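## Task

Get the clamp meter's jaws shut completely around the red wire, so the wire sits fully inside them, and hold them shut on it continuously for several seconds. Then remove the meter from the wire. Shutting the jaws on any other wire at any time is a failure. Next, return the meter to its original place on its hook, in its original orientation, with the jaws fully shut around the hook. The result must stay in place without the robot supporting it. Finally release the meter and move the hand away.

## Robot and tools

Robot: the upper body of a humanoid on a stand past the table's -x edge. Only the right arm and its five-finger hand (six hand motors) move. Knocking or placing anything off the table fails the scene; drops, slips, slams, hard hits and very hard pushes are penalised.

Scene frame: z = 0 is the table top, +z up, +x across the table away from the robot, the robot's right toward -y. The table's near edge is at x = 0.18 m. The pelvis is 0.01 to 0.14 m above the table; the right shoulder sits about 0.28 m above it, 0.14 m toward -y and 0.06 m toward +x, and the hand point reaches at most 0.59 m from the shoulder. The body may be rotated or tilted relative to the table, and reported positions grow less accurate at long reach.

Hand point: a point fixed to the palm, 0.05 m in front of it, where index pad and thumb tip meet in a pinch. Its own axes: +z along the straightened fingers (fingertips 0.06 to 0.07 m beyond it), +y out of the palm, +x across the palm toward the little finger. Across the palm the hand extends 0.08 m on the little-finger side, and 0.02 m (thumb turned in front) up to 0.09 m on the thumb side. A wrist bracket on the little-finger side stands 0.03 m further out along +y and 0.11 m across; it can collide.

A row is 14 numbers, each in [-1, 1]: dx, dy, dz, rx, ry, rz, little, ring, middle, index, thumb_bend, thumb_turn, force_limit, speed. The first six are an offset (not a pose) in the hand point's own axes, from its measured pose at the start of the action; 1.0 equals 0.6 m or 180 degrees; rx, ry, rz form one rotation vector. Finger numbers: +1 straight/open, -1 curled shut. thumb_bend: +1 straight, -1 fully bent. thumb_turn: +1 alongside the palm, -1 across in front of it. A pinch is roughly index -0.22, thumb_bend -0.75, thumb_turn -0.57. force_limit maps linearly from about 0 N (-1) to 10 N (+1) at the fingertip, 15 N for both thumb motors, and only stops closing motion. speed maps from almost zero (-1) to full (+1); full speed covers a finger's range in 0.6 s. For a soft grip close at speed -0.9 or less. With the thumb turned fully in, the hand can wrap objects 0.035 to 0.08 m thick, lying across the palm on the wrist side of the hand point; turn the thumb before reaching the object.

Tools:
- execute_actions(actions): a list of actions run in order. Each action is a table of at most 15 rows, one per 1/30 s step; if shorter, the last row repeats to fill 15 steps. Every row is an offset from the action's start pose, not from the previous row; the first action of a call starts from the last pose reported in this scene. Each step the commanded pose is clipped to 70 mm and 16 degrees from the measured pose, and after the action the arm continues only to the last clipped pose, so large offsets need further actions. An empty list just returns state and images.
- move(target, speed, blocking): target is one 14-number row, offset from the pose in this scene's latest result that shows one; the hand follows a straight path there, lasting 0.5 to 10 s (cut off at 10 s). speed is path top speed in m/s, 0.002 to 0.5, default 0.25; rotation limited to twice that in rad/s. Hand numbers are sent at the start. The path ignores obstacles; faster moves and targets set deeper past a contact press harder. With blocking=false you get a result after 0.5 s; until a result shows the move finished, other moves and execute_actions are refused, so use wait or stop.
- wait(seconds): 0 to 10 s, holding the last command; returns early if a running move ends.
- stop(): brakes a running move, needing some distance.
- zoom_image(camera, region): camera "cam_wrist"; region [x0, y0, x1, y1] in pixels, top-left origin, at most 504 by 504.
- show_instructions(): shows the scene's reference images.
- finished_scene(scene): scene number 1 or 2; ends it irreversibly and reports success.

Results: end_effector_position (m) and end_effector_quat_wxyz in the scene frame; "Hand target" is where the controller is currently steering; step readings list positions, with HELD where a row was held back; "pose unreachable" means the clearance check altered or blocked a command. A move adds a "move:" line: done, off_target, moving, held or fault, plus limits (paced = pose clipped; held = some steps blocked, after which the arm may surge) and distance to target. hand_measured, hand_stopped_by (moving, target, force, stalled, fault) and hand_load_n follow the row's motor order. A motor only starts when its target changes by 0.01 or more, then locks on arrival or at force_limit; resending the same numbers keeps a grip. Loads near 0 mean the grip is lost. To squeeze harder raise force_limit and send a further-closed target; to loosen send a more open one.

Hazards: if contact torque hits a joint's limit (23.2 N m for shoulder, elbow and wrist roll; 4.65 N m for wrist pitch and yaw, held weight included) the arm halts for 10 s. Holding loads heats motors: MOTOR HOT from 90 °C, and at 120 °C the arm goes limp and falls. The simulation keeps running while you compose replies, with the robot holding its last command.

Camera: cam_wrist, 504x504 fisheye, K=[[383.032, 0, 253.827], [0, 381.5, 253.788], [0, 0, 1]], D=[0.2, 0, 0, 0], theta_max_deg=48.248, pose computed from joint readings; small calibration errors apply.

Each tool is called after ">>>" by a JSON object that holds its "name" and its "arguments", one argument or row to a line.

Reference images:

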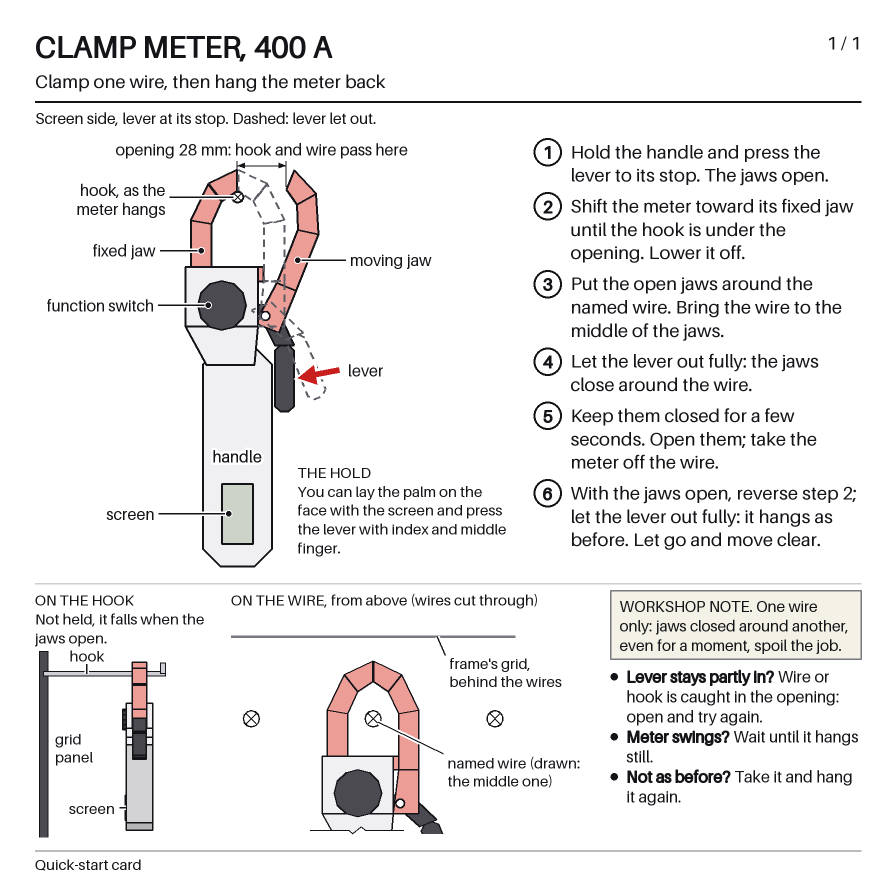

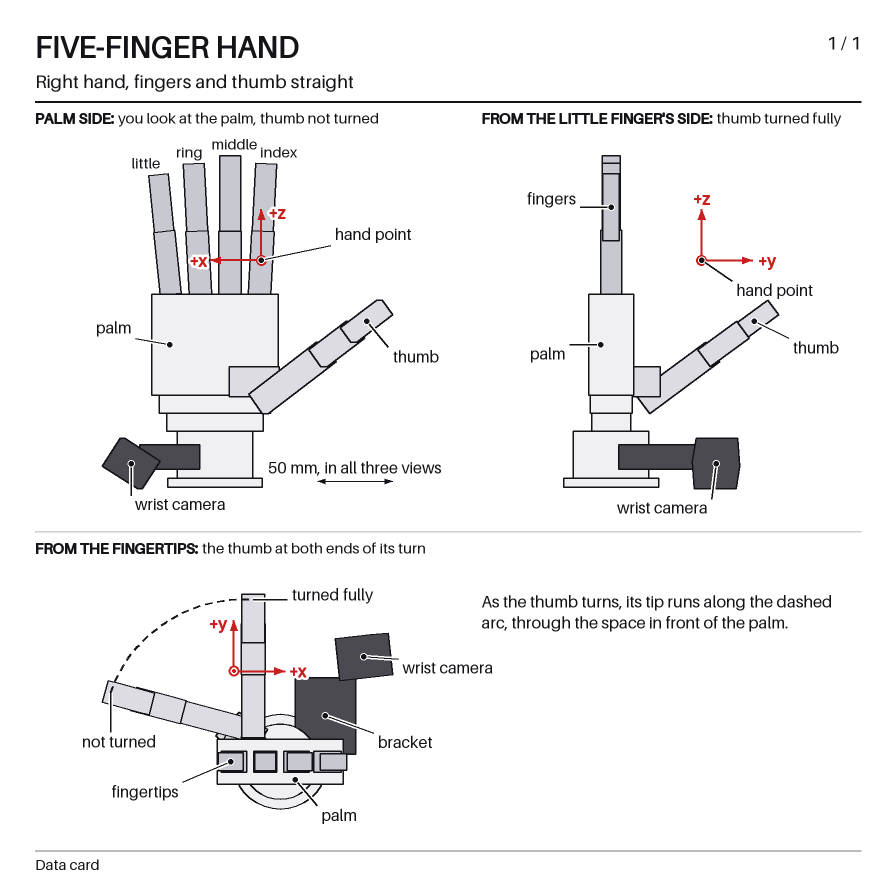

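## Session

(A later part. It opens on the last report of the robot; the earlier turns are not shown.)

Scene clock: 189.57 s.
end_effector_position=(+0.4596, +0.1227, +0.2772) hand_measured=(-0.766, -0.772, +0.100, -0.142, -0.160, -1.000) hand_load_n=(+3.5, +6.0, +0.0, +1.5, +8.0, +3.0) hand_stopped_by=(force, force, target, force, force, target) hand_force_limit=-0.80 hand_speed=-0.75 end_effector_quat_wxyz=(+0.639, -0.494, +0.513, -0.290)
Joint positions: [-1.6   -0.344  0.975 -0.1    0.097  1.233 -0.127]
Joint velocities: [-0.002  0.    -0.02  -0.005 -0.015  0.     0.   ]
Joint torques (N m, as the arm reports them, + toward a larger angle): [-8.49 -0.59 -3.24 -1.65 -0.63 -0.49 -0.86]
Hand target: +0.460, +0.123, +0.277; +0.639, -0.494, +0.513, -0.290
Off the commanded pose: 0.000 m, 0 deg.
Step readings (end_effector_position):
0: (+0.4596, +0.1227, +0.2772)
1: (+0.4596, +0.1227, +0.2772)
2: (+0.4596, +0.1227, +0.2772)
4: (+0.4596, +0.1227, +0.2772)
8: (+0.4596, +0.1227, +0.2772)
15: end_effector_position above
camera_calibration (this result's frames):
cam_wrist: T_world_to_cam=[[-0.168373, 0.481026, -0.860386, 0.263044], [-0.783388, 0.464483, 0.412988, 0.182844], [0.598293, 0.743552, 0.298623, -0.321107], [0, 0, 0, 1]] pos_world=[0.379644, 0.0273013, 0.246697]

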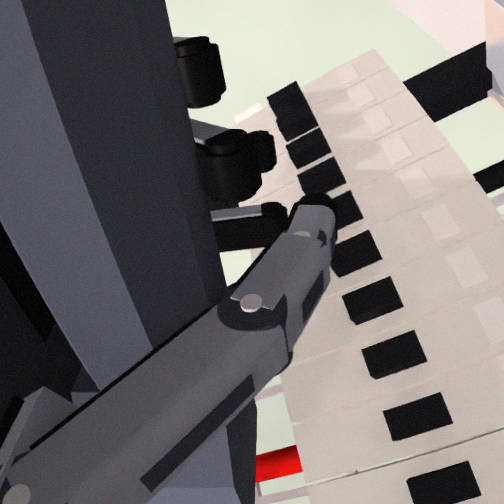

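>>> {"name": "execute_actions", "arguments": {
  "actions": [
    [[0,0,0,0,0,0,-1,-1,-0.3,-0.64,-1,-1,1.0,-0.7]],
    [[0,0,0,0,0,0,-1,-1,-0.3,-0.64,-1,-1,1.0,-0.7]],
    [[0,0,0,0,0,0,-1,-1,-0.3,-0.64,-1,-1,1.0,-0.7]]
  ]
}}

>>> {"name": "zoom_image", "arguments": {
  "camera": "cam_wrist",
  "region": [220, 400, 360, 504]
}}

Scene clock: 191.53 s.
end_effector_position=(+0.4596, +0.1227, +0.2772) hand_measured=(-0.766, -0.772, -0.300, -0.602, -0.160, -1.000) hand_load_n=(+4.5, +6.0, +0.0, +9.5, +9.5, +3.5) hand_stopped_by=(force, force, target, force, force, target) hand_force_limit=1.00 hand_speed=-0.70 end_effector_quat_wxyz=(+0.639, -0.494, +0.513, -0.290)
Joint positions: [-1.6   -0.344  0.975 -0.1    0.097  1.233 -0.127]
Joint velocities: [ 0.017 -0.005  0.02   0.     0.     0.     0.   ]
Joint torques (N m, as the arm reports them, + toward a larger angle): [-8.99 -1.61 -3.53 -1.34 -1.24 -0.36 -0.81]
Hand target: +0.460, +0.123, +0.277; +0.639, -0.494, +0.513, -0.290
Off the commanded pose: 0.000 m, 0 deg.
Step readings (end_effector_position; steps 1 to 15: 1st action; 16 to 30: 2nd action; 31 to 45: 3rd action):
0: (+0.4596, +0.1227, +0.2772)
1: (+0.4596, +0.1227, +0.2772)
2: (+0.4596, +0.1227, +0.2772)
4: (+0.4596, +0.1227, +0.2772)
8: (+0.4596, +0.1227, +0.2772)
15: (+0.4596, +0.1227, +0.2772)
16: (+0.4596, +0.1227, +0.2772)
17: (+0.4596, +0.1227, +0.2772)
19: (+0.4596, +0.1227, +0.2772)
23: (+0.4596, +0.1227, +0.2772)
30: (+0.4596, +0.1227, +0.2772)
31: (+0.4596, +0.1227, +0.2772)
32: (+0.4596, +0.1227, +0.2772)
34: (+0.4596, +0.1227, +0.2772)
38: (+0.4596, +0.1227, +0.2772)
45: end_effector_position above
camera_calibration (this result's frames):
cam_wrist: T_world_to_cam=[[-0.168373, 0.481026, -0.860386, 0.263044], [-0.78339, 0.46448, 0.412988, 0.182845], [0.59829, 0.743554, 0.298625, -0.321107], [0, 0, 0, 1]] pos_world=[0.379644, 0.0273017, 0.246697]

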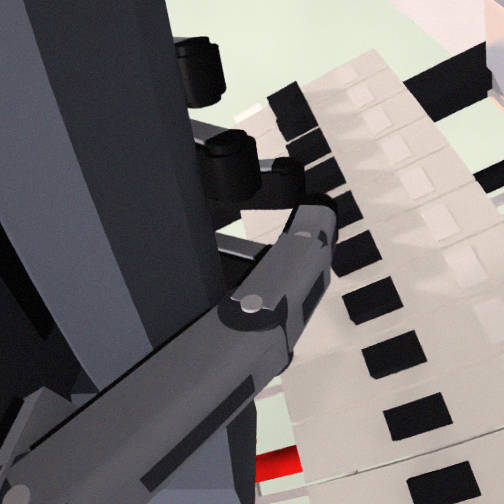

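Region (220, 400, 360, 504) of cam_wrist's 504x504 image, scaled by 3.600, with more detail than that image has; it fills the top 374 rows of this view, and the rest is white.

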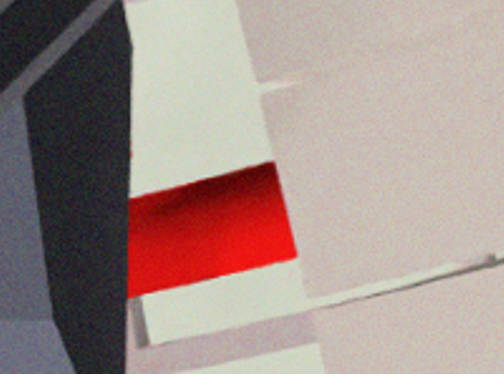

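>>> {"name": "move", "arguments": {
  "target": [0.017,-0.004,-0.021,0,0,0,-1,-1,-0.3,-0.64,-1,-1,1.0,-0.7],
  "speed": 0.03
}}

>>> {"name": "zoom_image", "arguments": {
  "camera": "cam_wrist",
  "region": [220, 400, 360, 504]
}}

Scene clock: 193.07 s.
end_effector_position=(+0.4514, +0.1095, +0.2768) hand_measured=(-0.766, -0.772, -0.300, -0.602, -0.160, -1.000) hand_load_n=(+4.5, +6.0, +0.0, +9.5, +9.5, +3.5) hand_stopped_by=(force, force, target, force, force, target) hand_force_limit=1.00 hand_speed=-0.70 end_effector_quat_wxyz=(+0.640, -0.494, +0.511, -0.292)
Joint positions: [-1.564 -0.407  0.968 -0.226  0.097  1.286 -0.127]
Joint velocities: [-0.005  0.008  0.    -0.002  0.     0.     0.001]
Joint torques (N m, as the arm reports them, + toward a larger angle): [-7.7  -1.15 -3.57 -1.47 -0.83 -0.25 -0.71]
Hand target: +0.451, +0.109, +0.276; +0.639, -0.494, +0.513, -0.290
Off the commanded pose: 0.001 m, 0 deg.
move: done
camera_calibration (this result's frames):
cam_wrist: T_world_to_cam=[[-0.162847, 0.479193, -0.86247, 0.265904], [-0.786324, 0.464973, 0.406811, 0.185676], [0.595966, 0.744429, 0.301082, -0.305979], [0, 0, 0, 1]] pos_world=[0.371656, 0.0140257, 0.245924]

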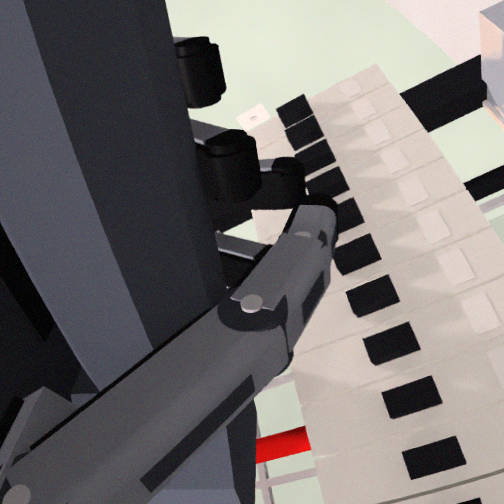

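Region (220, 400, 360, 504) of cam_wrist's 504x504 image, scaled by 3.600, with more detail than that image has; it fills the top 374 rows of this view, and the rest is white.

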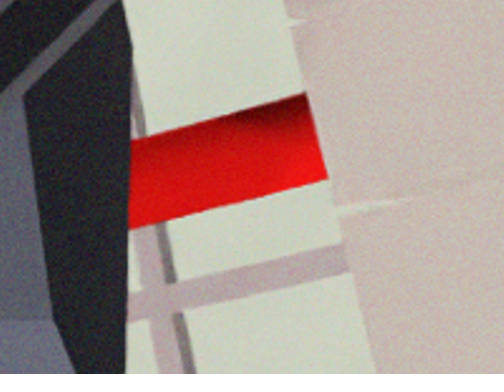

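>>> {"name": "move", "arguments": {
  "target": [0.065,0,-0.002,0,0,0,-1,-1,-0.3,-0.64,-1,-1,1.0,-0.7],
  "speed": 0.04
}}

Scene clock: 195.13 s.
end_effector_position=(+0.4632, +0.0734, +0.2629) hand_measured=(-0.766, -0.772, -0.300, -0.602, -0.160, -1.000) hand_load_n=(+4.5, +6.0, +0.0, +9.5, +9.5, +3.5) hand_stopped_by=(force, force, target, force, force, target) hand_force_limit=1.00 hand_speed=-0.70 end_effector_quat_wxyz=(+0.640, -0.493, +0.510, -0.295)
Joint positions: [-1.459 -0.573  0.96  -0.279  0.097  1.146 -0.126]
Joint velocities: [ 0.009 -0.006  0.    -0.005 -0.003 -0.001  0.   ]
Joint torques (N m, as the arm reports them, + toward a larger angle): [-7.89 -1.09 -4.28 -1.85 -1.52 -0.65 -0.72]
Hand target: +0.462, +0.074, +0.263; +0.641, -0.494, +0.510, -0.292
Off the commanded pose: 0.002 m, 0 deg.
move: done
camera_calibration (this result's frames):
cam_wrist: T_world_to_cam=[[-0.156187, 0.476962, -0.864935, 0.2709], [-0.786272, 0.469962, 0.401139, 0.218473], [0.597814, 0.742727, 0.30162, -0.282834], [0, 0, 0, 1]] pos_world=[0.383173, -0.021814, 0.231981]

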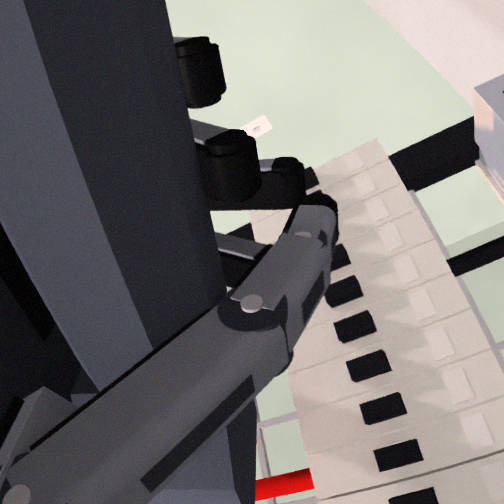

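>>> {"name": "move", "arguments": {
  "target": [0.1948,0.0412,-0.1303,0.0557,0.0894,0.133,-1,-1,-0.3,-0.64,-1,-1,1.0,-0.7],
  "speed": 0.12
}}

Scene clock: 200.20 s.
end_effector_position=(+0.4213, -0.0446, +0.1931) hand_measured=(-0.766, -0.772, -0.300, -0.602, -0.160, -1.000) hand_load_n=(+4.5, +6.0, +0.0, +9.5, +9.5, +3.5) hand_stopped_by=(force, force, target, force, force, target) hand_force_limit=1.00 hand_speed=-0.70 end_effector_quat_wxyz=(+0.649, -0.281, +0.655, -0.264)
Joint positions: [-0.613 -0.636  0.575 -0.725  0.097  1.129 -0.517]
Joint velocities: [-0.006 -0.003 -0.008  0.002  0.014 -0.008  0.   ]
Joint torques (N m, as the arm reports them, + toward a larger angle): [-5.25 -1.46 -3.07 -3.68 -0.49 -0.95 -0.75]
Hand target: +0.422, -0.045, +0.195; +0.651, -0.279, +0.653, -0.266
Off the commanded pose: 0.006 m, 1 deg.
move: off_target
camera_calibration (this result's frames):
cam_wrist: T_world_to_cam=[[-0.0104343, 0.804245, -0.594206, 0.161191], [-0.587081, 0.476112, 0.654716, 0.136362], [0.809461, 0.355679, 0.467189, -0.287476], [0, 0, 0, 1]] pos_world=[0.314438, -0.0923115, 0.140808]

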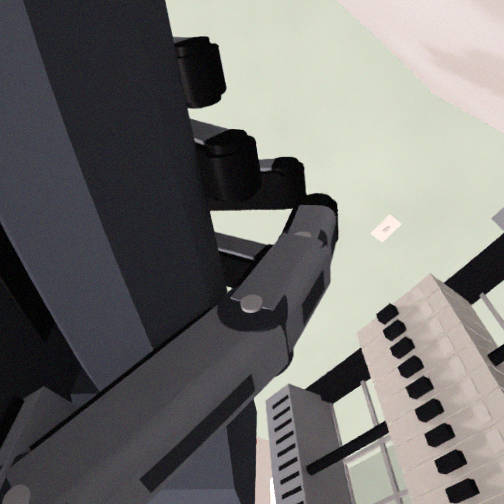

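>>> {"name": "move", "arguments": {
  "target": [0.1237,-0.0993,0.0281,0.0434,0.0105,0.2547,-1,-1,-0.3,-0.64,-1,-1,1.0,-0.7],
  "speed": 0.15
}}

Scene clock: 204.53 s.
end_effector_position=(+0.4373, -0.1418, +0.1851) hand_measured=(-0.766, -0.772, -0.300, -0.602, -0.160, -1.000) hand_load_n=(+4.5, +6.0, +0.0, +9.5, +9.5, +3.5) hand_stopped_by=(force, force, target, force, force, target) hand_force_limit=1.00 hand_speed=-0.70 end_effector_quat_wxyz=(+0.712, +0.044, +0.700, -0.042)
Joint positions: [-0.217 -0.421  0.115 -0.248  0.417  0.136 -0.381]
Joint velocities: [ 0.005  0.005 -0.008  0.     0.014 -0.003  0.   ]
Joint torques (N m, as the arm reports them, + toward a larger angle): [-3.85 -1.65 -1.93 -4.56 -0.35 -1.47  0.04]
Hand target: +0.437, -0.142, +0.185; +0.711, +0.046, +0.700, -0.040
Off the commanded pose: 0.004 m, 1 deg.
move: off_target
camera_calibration (this result's frames):
cam_wrist: T_world_to_cam=[[0.132602, 0.978333, 0.159, 0.057493], [-0.612764, -0.0451721, 0.788974, 0.109824], [0.779062, -0.202049, 0.593497, -0.351284], [0, 0, 0, 1]] pos_world=[0.333344, -0.122263, 0.112697]

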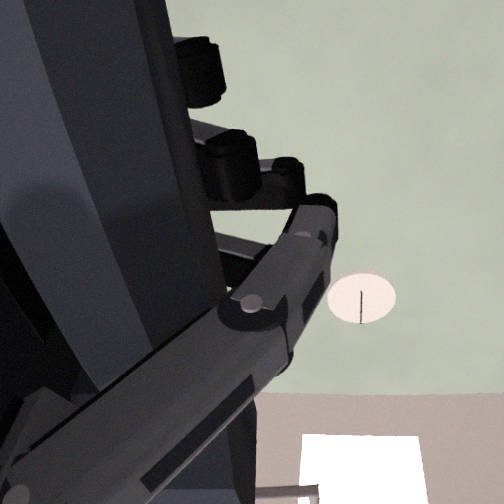

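>>> {"name": "zoom_image", "arguments": {
  "camera": "cam_wrist",
  "region": [220, 400, 360, 504]
}}

Region (220, 400, 360, 504) of cam_wrist's 504x504 image, scaled by 3.600, with more detail than that image has; it fills the top 374 rows of this view, and the rest is white.

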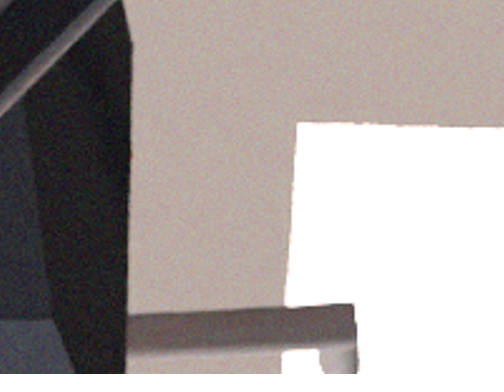

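>>> {"name": "move", "arguments": {
  "target": [-0.03,0.006,0.003,-0.0018,0.0042,0.0016,-1,-1,-0.3,-0.64,-1,-1,1.0,-0.7],
  "speed": 0.04
}}

>>> {"name": "zoom_image", "arguments": {
  "camera": "cam_wrist",
  "region": [220, 400, 360, 504]
}}

Scene clock: 207.13 s.
end_effector_position=(+0.4397, -0.1376, +0.2027) hand_measured=(-0.766, -0.772, -0.300, -0.602, -0.160, -1.000) hand_load_n=(+4.5, +6.0, +0.0, +9.5, +9.5, +3.5) hand_stopped_by=(force, force, target, force, force, target) hand_force_limit=1.00 hand_speed=-0.70 end_effector_quat_wxyz=(+0.708, +0.043, +0.704, -0.038)
Joint positions: [-0.25  -0.436  0.088 -0.354  0.461  0.281 -0.412]
Joint velocities: [-0.011 -0.003  0.005 -0.003  0.009  0.007  0.   ]
Joint torques (N m, as the arm reports them, + toward a larger angle): [-4.11 -1.45 -2.43 -4.69 -0.17 -1.19 -0.08]
Hand target: +0.440, -0.138, +0.203; +0.707, +0.045, +0.704, -0.037
Off the commanded pose: 0.001 m, 0 deg.
move: done
camera_calibration (this result's frames):
cam_wrist: T_world_to_cam=[[0.127094, 0.978437, 0.162813, 0.0519007], [-0.602539, -0.0542298, 0.796245, 0.0903164], [0.787905, -0.199299, 0.582654, -0.36411], [0, 0, 0, 1]] pos_world=[0.334707, -0.11845, 0.131786]

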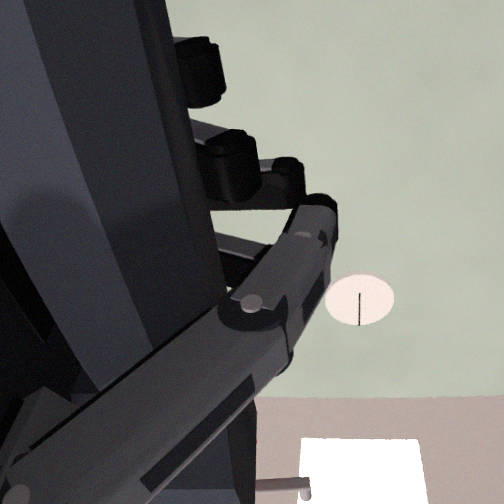

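Region (220, 400, 360, 504) of cam_wrist's 504x504 image, scaled by 3.600, with more detail than that image has; it fills the top 374 rows of this view, and the rest is white.

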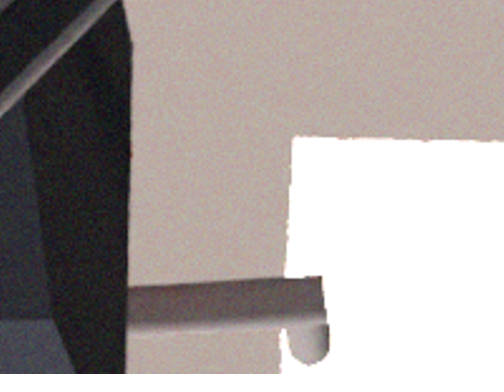

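>>> {"name": "move", "arguments": {
  "target": [-0.049,0,0.0,0,0,0,-1,-1,-0.3,-0.64,-1,-1,1.0,-0.7],
  "speed": 0.03
}}

>>> {"name": "zoom_image", "arguments": {
  "camera": "cam_wrist",
  "region": [220, 400, 360, 504]
}}

Scene clock: 209.73 s.
end_effector_position=(+0.4403, -0.1371, +0.2319) hand_measured=(-0.766, -0.772, -0.300, -0.602, -0.160, -1.000) hand_load_n=(+4.5, +6.0, +0.0, +9.5, +9.5, +3.5) hand_stopped_by=(force, force, target, force, force, target) hand_force_limit=1.00 hand_speed=-0.70 end_effector_quat_wxyz=(+0.707, +0.043, +0.705, -0.037)
Joint positions: [-0.305 -0.458  0.023 -0.49   0.53   0.475 -0.453]
Joint velocities: [-0.009 -0.003  0.008 -0.002 -0.002  0.012  0.   ]
Joint torques (N m, as the arm reports them, + toward a larger angle): [-4.98 -1.91 -2.1  -5.18  0.24 -1.16 -0.1 ]
Hand target: +0.440, -0.138, +0.233; +0.707, +0.044, +0.704, -0.036
Off the commanded pose: 0.001 m, 0 deg.
move: done
camera_calibration (this result's frames):
cam_wrist: T_world_to_cam=[[0.12619, 0.978459, 0.163383, 0.0468728], [-0.602179, -0.0553276, 0.796442, 0.0671081], [0.788325, -0.198889, 0.582226, -0.381522], [0, 0, 0, 1]] pos_world=[0.33526, -0.118031, 0.161026]

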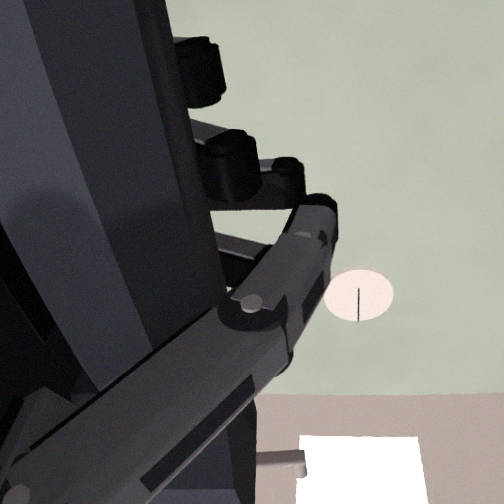

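Region (220, 400, 360, 504) of cam_wrist's 504x504 image, scaled by 3.600, with more detail than that image has; it fills the top 374 rows of this view, and the rest is white.

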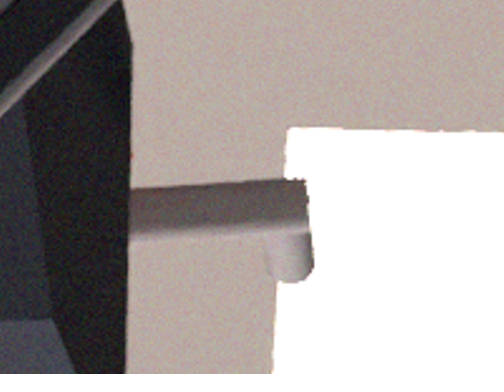

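>>> {"name": "move", "arguments": {
  "target": [-0.003,-0.001,0.02,0,0,0,-1,-1,-0.3,-0.64,-1,-1,1.0,-0.7],
  "speed": 0.02
}}

>>> {"name": "zoom_image", "arguments": {
  "camera": "cam_wrist",
  "region": [220, 400, 360, 504]
}}

Scene clock: 211.17 s.
end_effector_position=(+0.4518, -0.1389, +0.2331) hand_measured=(-0.766, -0.772, -0.300, -0.602, -0.160, -1.000) hand_load_n=(+4.5, +6.0, +0.0, +9.5, +9.5, +3.5) hand_stopped_by=(force, force, target, force, force, target) hand_force_limit=1.00 hand_speed=-0.70 end_effector_quat_wxyz=(+0.707, +0.043, +0.705, -0.038)
Joint positions: [-0.36  -0.458  0.019 -0.428  0.53   0.476 -0.439]
Joint velocities: [ 0.006 -0.014  0.008  0.003  0.006  0.     0.001]
Joint torques (N m, as the arm reports them, + toward a larger angle): [-5.23 -2.19 -2.34 -4.24  0.35 -1.4   0.01]
Hand target: +0.452, -0.139, +0.234; +0.708, +0.043, +0.704, -0.037
Off the commanded pose: 0.001 m, 0 deg.
move: done
camera_calibration (this result's frames):
cam_wrist: T_world_to_cam=[[0.127728, 0.978337, 0.162916, 0.046335], [-0.601041, -0.0543111, 0.797371, 0.0723521], [0.788946, -0.199766, 0.581084, -0.391738], [0, 0, 0, 1]] pos_world=[0.346628, -0.119658, 0.162392]

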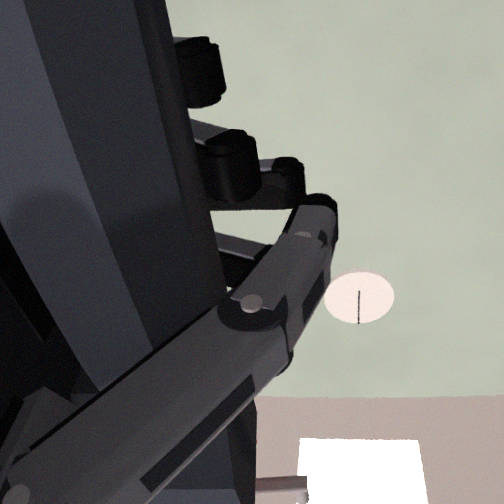

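Region (220, 400, 360, 504) of cam_wrist's 504x504 image, scaled by 3.600, with more detail than that image has; it fills the top 374 rows of this view, and the rest is white.

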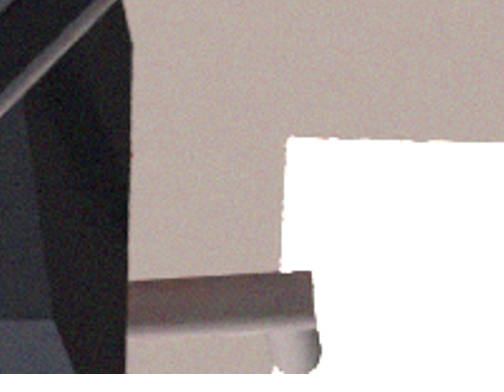

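>>> {"name": "execute_actions", "arguments": {
  "actions": [
    [[0,-0.001,0,0,0,0,-1,-1,0.1,0.0,-1,-1,1.0,-0.6]],
    [[0,-0.001,0,0,0,0,-1,-1,0.1,0.0,-1,-1,1.0,-0.6]],
    [[0,0,0,0,0,0,-1,-1,0.1,-0.62,-1,-1,-0.8,-0.75]]
  ]
}}

Scene clock: 213.17 s.
end_effector_position=(+0.4518, -0.1389, +0.2331) hand_measured=(-0.766, -0.772, +0.100, -0.136, -0.160, -1.000) hand_load_n=(+3.0, +5.5, +0.0, +1.0, +8.0, +3.0) hand_stopped_by=(force, force, target, force, force, target) hand_force_limit=-0.80 hand_speed=-0.75 end_effector_quat_wxyz=(+0.707, +0.043, +0.705, -0.038)
Joint positions: [-0.36  -0.458  0.019 -0.428  0.53   0.475 -0.439]
Joint velocities: [ 0.002  0.009 -0.02  -0.002  0.006  0.     0.   ]
Joint torques (N m, as the arm reports them, + toward a larger angle): [-5.16 -1.79 -2.2  -4.31  0.18 -1.42  0.01]
Hand target: +0.452, -0.139, +0.233; +0.707, +0.043, +0.705, -0.038
Off the commanded pose: 0.000 m, 0 deg.
Step readings (end_effector_position; steps 1 to 15: 1st action; 16 to 30: 2nd action; 31 to 45: 3rd action):
0: (+0.4518, -0.1389, +0.2331)
1: (+0.4518, -0.1389, +0.2331)
2: (+0.4518, -0.1389, +0.2331)
4: (+0.4518, -0.1389, +0.2331)
8: (+0.4518, -0.1389, +0.2331)
15: (+0.4518, -0.1389, +0.2331)
16: (+0.4518, -0.1389, +0.2331)
17: (+0.4518, -0.1389, +0.2331)
19: (+0.4518, -0.1389, +0.2331)
23: (+0.4518, -0.1389, +0.2331)
30: (+0.4518, -0.1389, +0.2331)
31: (+0.4518, -0.1389, +0.2331)
32: (+0.4518, -0.1389, +0.2331)
34: (+0.4518, -0.1389, +0.2331)
38: (+0.4518, -0.1389, +0.2331)
45: end_effector_position above
camera_calibration (this result's frames):
cam_wrist: T_world_to_cam=[[0.127656, 0.978344, 0.162933, 0.0463564], [-0.601039, -0.054369, 0.797368, 0.0723507], [0.788959, -0.199718, 0.581083, -0.391733], [0, 0, 0, 1]] pos_world=[0.346629, -0.119655, 0.162386]

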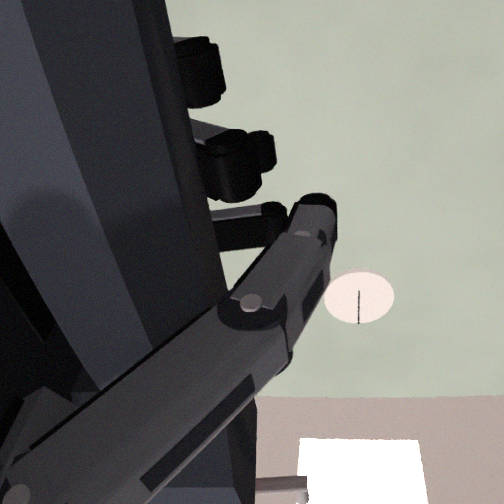

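>>> {"name": "move", "arguments": {
  "target": [0.0075,-0.003,0,0,0,0,-1,-1,0.6,0.6,-1,-1,-0.8,-0.4],
  "speed": 0.01
}}

>>> {"name": "zoom_image", "arguments": {
  "camera": "cam_wrist",
  "region": [220, 400, 360, 504]
}}

Scene clock: 214.63 s.
end_effector_position=(+0.4516, -0.1409, +0.2300) hand_measured=(-0.766, -0.772, +0.600, +0.600, -0.160, -1.000) hand_load_n=(+3.0, +6.0, +0.0, +0.0, +8.0, +3.0) hand_stopped_by=(force, force, target, target, force, target) hand_force_limit=-0.80 hand_speed=-0.40 end_effector_quat_wxyz=(+0.707, +0.045, +0.704, -0.036)
Joint positions: [-0.349 -0.458  0.022 -0.41   0.528  0.445 -0.43 ]
Joint velocities: [ 0.014  0.005 -0.008  0.008  0.017  0.     0.   ]
Joint torques (N m, as the arm reports them, + toward a larger angle): [-4.44 -2.3  -2.17 -4.32 -0.51 -1.46 -0.06]
Hand target: +0.451, -0.141, +0.229; +0.707, +0.043, +0.705, -0.038
Off the commanded pose: 0.001 m, 0 deg.
move: done
camera_calibration (this result's frames):
cam_wrist: T_world_to_cam=[[0.128301, 0.977368, 0.168198, 0.0471987], [-0.60283, -0.0578119, 0.795772, 0.0752779], [0.787486, -0.203494, 0.581769, -0.390195], [0, 0, 0, 1]] pos_world=[0.346597, -0.121181, 0.159161]

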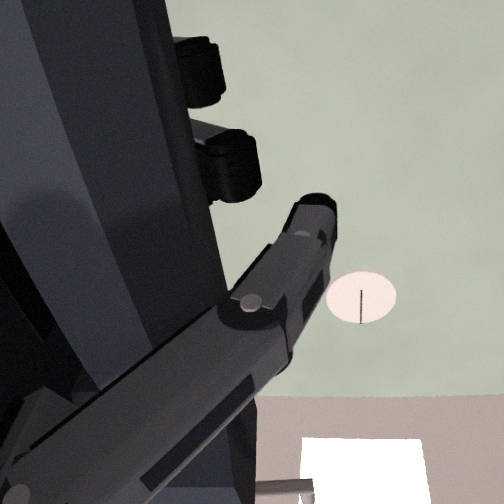

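Region (220, 400, 360, 504) of cam_wrist's 504x504 image, scaled by 3.600, with more detail than that image has; it fills the top 374 rows of this view, and the rest is white.

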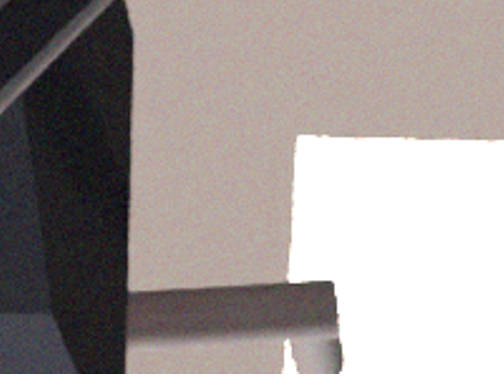

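>>> {"name": "execute_actions", "arguments": {
  "actions": [
    [[0.001,0.001,0,0,0,0,-1,-1,0.6,0.6,-1,-1,-0.8,-0.4],[0.0015,0.0015,0,0,0,0,-1,-1,0.6,0.6,-1,-1,-0.8,-0.4],[0.002,0.002,0,0,0,0,-1,-1,0.6,0.6,-1,-1,-0.8,-0.4],[0.0025,0.0025,0,0,0,0,-1,-1,0.6,0.6,-1,-1,-0.8,-0.4],[0.003,0.003,0,0,0,0,-1,-1,0.6,0.6,-1,-1,-0.8,-0.4],[0.0035,0.003,0,0,0,0,-1,-1,0.6,0.6,-1,-1,-0.8,-0.4]]
  ]
}}

>>> {"name": "zoom_image", "arguments": {
  "camera": "cam_wrist",
  "region": [220, 400, 360, 504]
}}

Scene clock: 215.77 s.
end_effector_position=(+0.4515, -0.1389, +0.2298) hand_measured=(-0.766, -0.772, +0.600, +0.600, -0.160, -1.000) hand_load_n=(+3.0, +6.0, +0.0, +0.0, +8.0, +3.0) hand_stopped_by=(force, force, target, target, force, target) hand_force_limit=-0.80 hand_speed=-0.40 end_effector_quat_wxyz=(+0.709, +0.045, +0.703, -0.034)
Joint positions: [-0.349 -0.454  0.03  -0.406  0.523  0.434 -0.43 ]
Joint velocities: [ 0.008  0.     0.     0.     0.    -0.001 -0.001]
Joint torques (N m, as the arm reports them, + toward a larger angle): [-4.38 -1.86 -1.72 -3.74 -0.8  -1.35 -0.1 ]
Hand target: +0.452, -0.139, +0.228; +0.707, +0.045, +0.704, -0.036
Off the commanded pose: 0.002 m, 0 deg.
Step readings (end_effector_position):
0: (+0.4516, -0.1409, +0.2300)
1: (+0.4516, -0.1409, +0.2300)
2: (+0.4516, -0.1408, +0.2300)
4: (+0.4515, -0.1402, +0.2300)
8: (+0.4515, -0.1389, +0.2298)
15: end_effector_position above
camera_calibration (this result's frames):
cam_wrist: T_world_to_cam=[[0.124732, 0.977421, 0.170561, 0.0464351], [-0.605612, -0.061166, 0.793406, 0.0768581], [0.785924, -0.202256, 0.584308, -0.389305], [0, 0, 0, 1]] pos_world=[0.346719, -0.119425, 0.158575]

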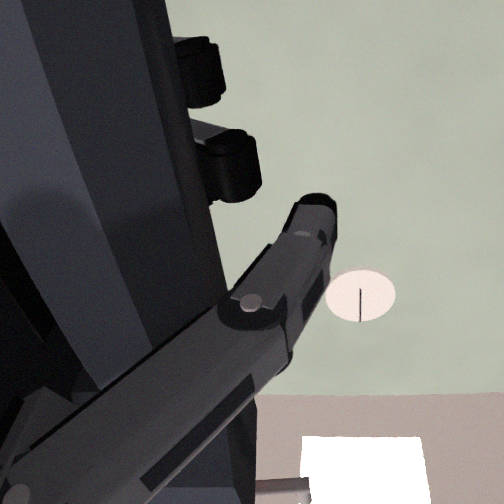

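Region (220, 400, 360, 504) of cam_wrist's 504x504 image, scaled by 3.600, with more detail than that image has; it fills the top 374 rows of this view, and the rest is white.

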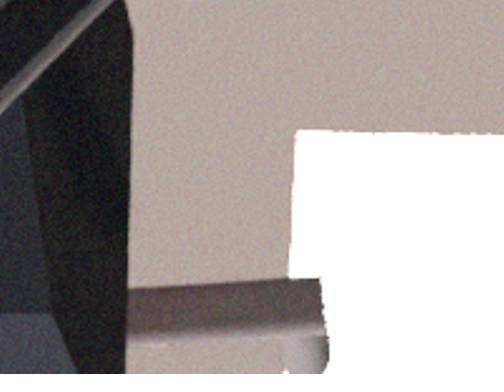

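>>> {"name": "execute_actions", "arguments": {
  "actions": [
    [[0,0,0,0,0,0,-0.6,-0.6,1,1,0.05,-1,-0.8,-0.75]],
    [[0,0,0,0,0,0,1,1,1,1,1,-1,-0.8,-0.3]],
    [[0,0,0,0,0,0,1,1,1,1,1,-1,-0.8,-0.3]],
    [[0,0,0,0,0,0,1,1,1,1,1,-1,-0.8,-0.3]]
  ]
}}

Scene clock: 218.27 s.
end_effector_position=(+0.4515, -0.1390, +0.2294) hand_measured=(+1.000, +1.000, +1.000, +1.000, +1.000, -1.000) hand_load_n=(+0.0, +0.0, +0.0, +0.0, +0.0, +0.0) hand_stopped_by=(moving, moving, target, target, moving, target) hand_force_limit=-0.80 hand_speed=-0.30 end_effector_quat_wxyz=(+0.708, +0.045, +0.703, -0.035)
Joint positions: [-0.348 -0.454  0.03  -0.406  0.523  0.435 -0.43 ]
Joint velocities: [ 0.003  0.005 -0.006 -0.005  0.009  0.     0.   ]
Joint torques (N m, as the arm reports them, + toward a larger angle): [-4.39 -1.83 -2.   -3.87 -0.59 -0.92  0.  ]
Hand target: +0.451, -0.139, +0.229; +0.708, +0.045, +0.703, -0.035
Off the commanded pose: 0.000 m, 0 deg.
Step readings (end_effector_position; steps 1 to 15: 1st action; 16 to 30: 2nd action; 31 to 45: 3rd action; 46 to 60: 4th action):
0: (+0.4515, -0.1390, +0.2297)
1: (+0.4515, -0.1390, +0.2297)
2: (+0.4515, -0.1390, +0.2297)
4: (+0.4515, -0.1389, +0.2297)
8: (+0.4515, -0.1390, +0.2294)
15: (+0.4515, -0.1390, +0.2294)
16: (+0.4515, -0.1390, +0.2294)
17: (+0.4515, -0.1390, +0.2294)
19: (+0.4515, -0.1390, +0.2294)
23: (+0.4515, -0.1390, +0.2294)
30: (+0.4515, -0.1390, +0.2294)
31: (+0.4515, -0.1390, +0.2294)
32: (+0.4515, -0.1390, +0.2294)
34: (+0.4515, -0.1390, +0.2294)
38: (+0.4515, -0.1390, +0.2294)
45: (+0.4515, -0.1390, +0.2294)
46: (+0.4515, -0.1390, +0.2294)
47: (+0.4515, -0.1390, +0.2294)
49: (+0.4515, -0.1390, +0.2294)
53: (+0.4515, -0.1390, +0.2294)
60: end_effector_position above
camera_calibration (this result's frames):
cam_wrist: T_world_to_cam=[[0.125302, 0.97745, 0.169971, 0.0464463], [-0.604809, -0.0605499, 0.794065, 0.0767325], [0.786451, -0.202298, 0.583584, -0.389167], [0, 0, 0, 1]] pos_world=[0.34665, -0.119481, 0.158287]

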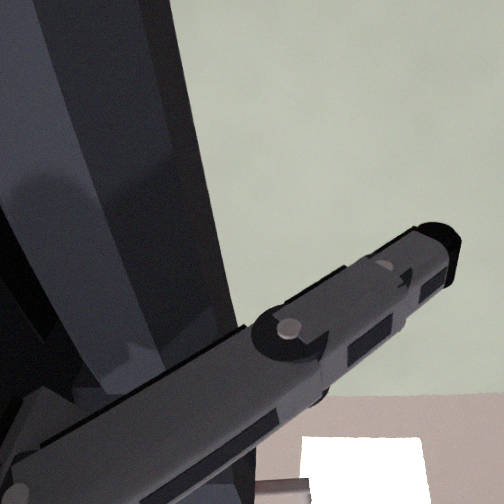

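>>> {"name": "move", "arguments": {
  "target": [0,-0.025,-0.04,0,0,0,1,1,1,1,1,-1,-0.8,-0.3],
  "speed": 0.05
}}

>>> {"name": "move", "arguments": {
  "target": [0,-0.01,-0.19,0,0,0,1,1,1,1,1,-1,-0.8,-0.3],
  "speed": 0.12
}}

Scene clock: 219.40 s.
end_effector_position=(+0.4264, -0.1509, +0.2283) hand_measured=(+1.000, +1.000, +1.000, +1.000, +1.000, -1.000) hand_load_n=(+0.0, +0.0, +0.0, +0.0, +0.0, +0.0) hand_stopped_by=(target, target, target, target, target, target) hand_force_limit=-0.80 hand_speed=-0.30 end_effector_quat_wxyz=(+0.708, +0.044, +0.704, -0.037)
Joint positions: [-0.209 -0.485 -0.026 -0.529  0.552  0.432 -0.411]
Joint velocities: [-0.015 -0.008  0.002 -0.002 -0.005  0.     0.006]
Joint torques (N m, as the arm reports them, + toward a larger angle): [-2.93 -2.08 -2.18 -3.86 -0.43 -0.99  0.  ]
Hand target: +0.426, -0.151, +0.229; +0.709, +0.044, +0.703, -0.034
Off the commanded pose: 0.001 m, 0 deg.
move: done
camera_calibration (this result's frames):
cam_wrist: T_world_to_cam=[[0.12701, 0.977944, 0.165812, 0.0617337], [-0.603281, -0.0565317, 0.795523, 0.0613246], [0.78735, -0.20107, 0.582795, -0.371209], [0, 0, 0, 1]] pos_world=[0.321427, -0.131544, 0.157318]

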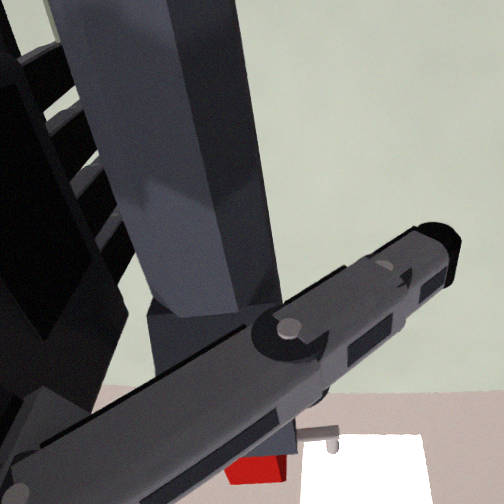

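Scene clock: 220.77 s.
end_effector_position=(+0.3115, -0.1411, +0.2268) hand_measured=(+1.000, +1.000, +1.000, +1.000, +1.000, -1.000) hand_load_n=(+0.0, +0.0, +0.0, +0.0, +0.0, +0.0) hand_stopped_by=(target, target, target, target, target, target) hand_force_limit=-0.80 hand_speed=-0.30 end_effector_quat_wxyz=(+0.707, +0.039, +0.705, -0.034)
Joint positions: [ 0.466 -0.457  0.001 -0.967  0.426  0.191 -0.38 ]
Joint velocities: [ 0.     0.005 -0.005  0.002  0.    -0.002  0.   ]
Joint torques (N m, as the arm reports them, + toward a larger angle): [ 0.9  -1.49 -1.32 -3.76 -0.68 -0.99  0.  ]
Hand target: +0.311, -0.141, +0.226; +0.707, +0.038, +0.706, -0.035
Off the commanded pose: 0.003 m, 1 deg.
move: done
camera_calibration (this result's frames):
cam_wrist: T_world_to_cam=[[0.117685, 0.979675, 0.162442, 0.0709424], [-0.600213, -0.0601468, 0.797575, -0.00813408], [0.791135, -0.191362, 0.580935, -0.277292], [0, 0, 0, 1]] pos_world=[0.206145, -0.123053, 0.156052]

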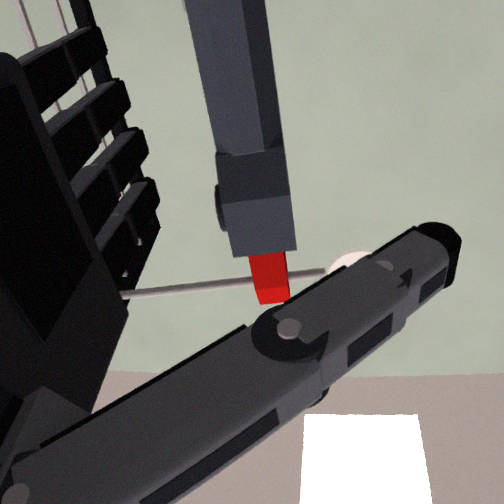

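>>> {"name": "execute_actions", "arguments": {
  "actions": [
    [[0,0,0,0,0,0,-0.8,-0.8,-0.8,-0.8,1,1,-0.5,0.5]],
    [[0,0,0,0,0,0,-0.8,-0.8,-0.8,-0.8,1,1,-0.5,0.5]]
  ]
}}

>>> {"name": "zoom_image", "arguments": {
  "camera": "cam_wrist",
  "region": [190, 200, 370, 340]
}}

Scene clock: 222.67 s.
end_effector_position=(+0.3115, -0.1411, +0.2268) hand_measured=(-0.800, -0.800, -0.800, -0.800, +1.000, +0.922) hand_load_n=(+0.0, +0.0, +0.0, +0.0, +0.0, +0.5) hand_stopped_by=(target, target, target, target, target, moving) hand_force_limit=-0.50 hand_speed=0.50 end_effector_quat_wxyz=(+0.707, +0.039, +0.705, -0.034)
Joint positions: [ 0.466 -0.457  0.001 -0.967  0.426  0.191 -0.38 ]
Joint velocities: [0.003 0.002 0.012 0.012 0.    0.    0.   ]
Joint torques (N m, as the arm reports them, + toward a larger angle): [ 0.48 -1.15 -1.26 -3.68 -0.22 -0.91  0.01]
Hand target: +0.312, -0.141, +0.227; +0.707, +0.039, +0.705, -0.034
Off the commanded pose: 0.000 m, 0 deg.
Step readings (end_effector_position; steps 1 to 15: 1st action; 16 to 30: 2nd action):
0: (+0.3115, -0.1411, +0.2268)
1: (+0.3115, -0.1411, +0.2268)
2: (+0.3115, -0.1411, +0.2268)
4: (+0.3115, -0.1412, +0.2268)
8: (+0.3115, -0.1412, +0.2268)
15: (+0.3115, -0.1411, +0.2268)
16: (+0.3115, -0.1411, +0.2268)
17: (+0.3115, -0.1411, +0.2268)
19: (+0.3115, -0.1411, +0.2268)
23: (+0.3115, -0.1411, +0.2268)
30: end_effector_position above
camera_calibration (this result's frames):
cam_wrist: T_world_to_cam=[[0.117689, 0.97966, 0.162528, 0.0709142], [-0.600291, -0.0601949, 0.797513, -0.00812259], [0.791075, -0.191423, 0.580997, -0.277308], [0, 0, 0, 1]] pos_world=[0.206149, -0.123044, 0.156067]

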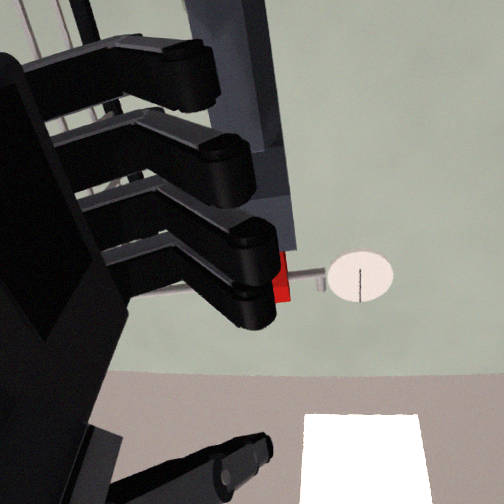

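Region (190, 200, 370, 340) of cam_wrist's 504x504 image, scaled by 2.800, with more detail than that image has.

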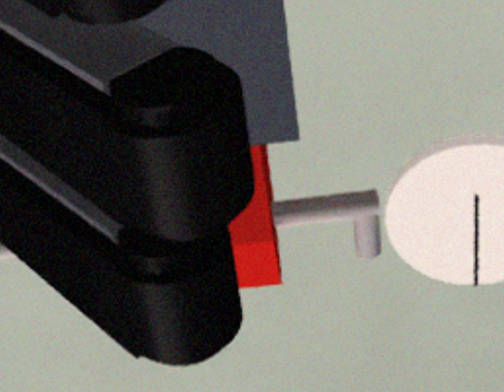

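>>> {"name": "move", "arguments": {
  "target": [0.033,0.127,-0.063,-0.22,0,0,-0.8,-0.8,-0.8,-0.8,1,1,-0.5,0.5],
  "speed": 0.25
}}

Scene clock: 224.57 s.
end_effector_position=(+0.2829, -0.0645, +0.2090) hand_measured=(-0.800, -0.800, -0.800, -0.800, +1.000, +1.000) hand_load_n=(+0.0, +0.0, +0.0, +0.0, +0.0, +0.0) hand_stopped_by=(target, target, target, target, target, target) hand_force_limit=-0.50 hand_speed=0.50 end_effector_quat_wxyz=(+0.682, -0.201, +0.675, +0.200)
Joint positions: [ 0.298 -0.679 -0.046 -0.637  0.637 -0.001  0.304]
Joint velocities: [-0.008 -0.011  0.     0.    -0.008  0.     0.006]
Joint torques (N m, as the arm reports them, + toward a larger angle): [-0.9  -1.98 -1.42 -3.26  0.31 -0.84  0.08]
Hand target: +0.283, -0.064, +0.209; +0.681, -0.200, +0.674, +0.203
Off the commanded pose: 0.004 m, 1 deg.
move: off_target
camera_calibration (this result's frames):
cam_wrist: T_world_to_cam=[[-0.525639, 0.837253, 0.150702, 0.177355], [-0.439223, -0.418808, 0.794785, -0.0746237], [0.728551, 0.351578, 0.587883, -0.178452], [0, 0, 0, 1]] pos_world=[0.190459, -0.117004, 0.137491]

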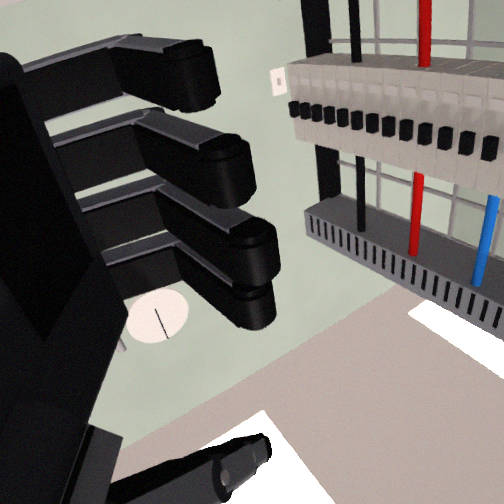

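>>> {"name": "move", "arguments": {
  "target": [0,0.1,0,-0.08,0,0,-0.8,-0.8,-0.8,-0.8,1,1,-0.5,0.5],
  "speed": 0.2
}}

Scene clock: 225.97 s.
end_effector_position=(+0.2516, -0.0151, +0.2093) hand_measured=(-0.800, -0.800, -0.800, -0.800, +1.000, +1.000) hand_load_n=(+0.0, +0.0, +0.0, +0.0, +0.0, +0.0) hand_stopped_by=(target, target, target, target, target, target) hand_force_limit=-0.50 hand_speed=0.50 end_effector_quat_wxyz=(+0.652, -0.281, +0.645, +0.283)
Joint positions: [ 0.197 -0.717  0.1   -0.656  0.616  0.026  0.397]
Joint velocities: [ 0.015  0.002  0.014 -0.002 -0.006  0.     0.   ]
Joint torques (N m, as the arm reports them, + toward a larger angle): [-0.41 -1.61 -2.03 -3.65  0.21 -0.79  0.01]
Hand target: +0.251, -0.014, +0.209; +0.651, -0.284, +0.645, +0.283
Off the commanded pose: 0.002 m, 1 deg.
move: done
camera_calibration (this result's frames):
cam_wrist: T_world_to_cam=[[-0.713128, 0.683669, 0.155063, 0.163437], [-0.322566, -0.516389, 0.79328, -0.0983829], [0.622414, 0.515693, 0.58878, -0.14413], [0, 0, 0, 1]] pos_world=[0.174525, -0.0882137, 0.137563]

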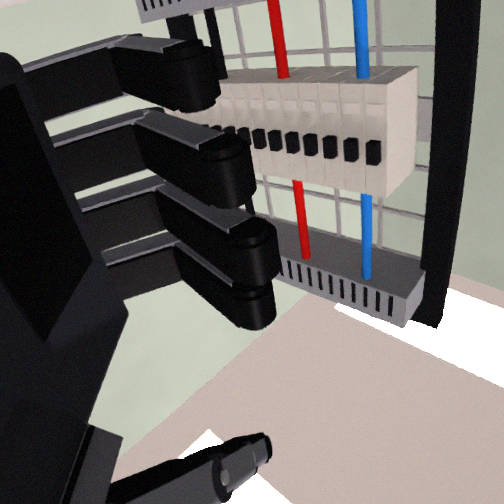

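>>> {"name": "wait", "arguments": {
  "seconds": 3
}}

>>> {"name": "finished_scene", "arguments": {
  "scene": 1
}}

Scene clock: 229.37 s.
end_effector_position=(+0.2516, -0.0151, +0.2092) hand_measured=(-0.800, -0.800, -0.800, -0.800, +1.000, +1.000) hand_load_n=(+0.0, +0.0, +0.0, +0.0, +0.0, +0.0) hand_stopped_by=(target, target, target, target, target, target) hand_force_limit=-0.50 hand_speed=0.50 end_effector_quat_wxyz=(+0.652, -0.281, +0.645, +0.283)
Joint positions: [ 0.197 -0.717  0.1   -0.656  0.616  0.026  0.397]
Joint velocities: [ 0.     0.     0.005 -0.003 -0.002  0.     0.   ]
Joint torques (N m, as the arm reports them, + toward a larger angle): [-0.99 -1.91 -2.2  -3.91 -0.14 -0.75 -0.03]
Hand target: +0.251, -0.014, +0.209; +0.651, -0.284, +0.645, +0.283
Off the commanded pose: 0.002 m, 1 deg.
wait: 3.00 s; at rest from the start
camera_calibration (this result's frames):
cam_wrist: T_world_to_cam=[[-0.713243, 0.683554, 0.155046, 0.16343], [-0.322374, -0.516336, 0.793393, -0.098418], [0.622382, 0.515899, 0.588633, -0.144055], [0, 0, 0, 1]] pos_world=[0.174495, -0.088212, 0.137541]

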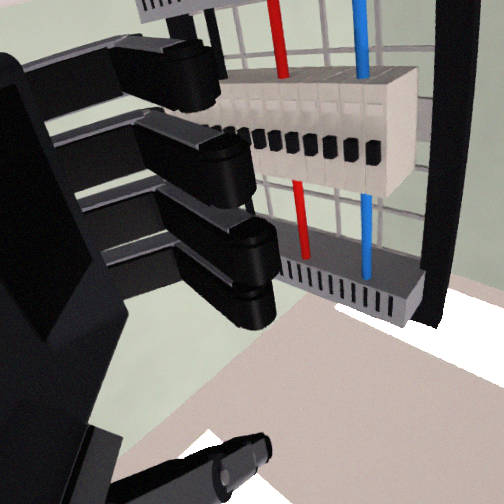

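The scene is finished: the task was done.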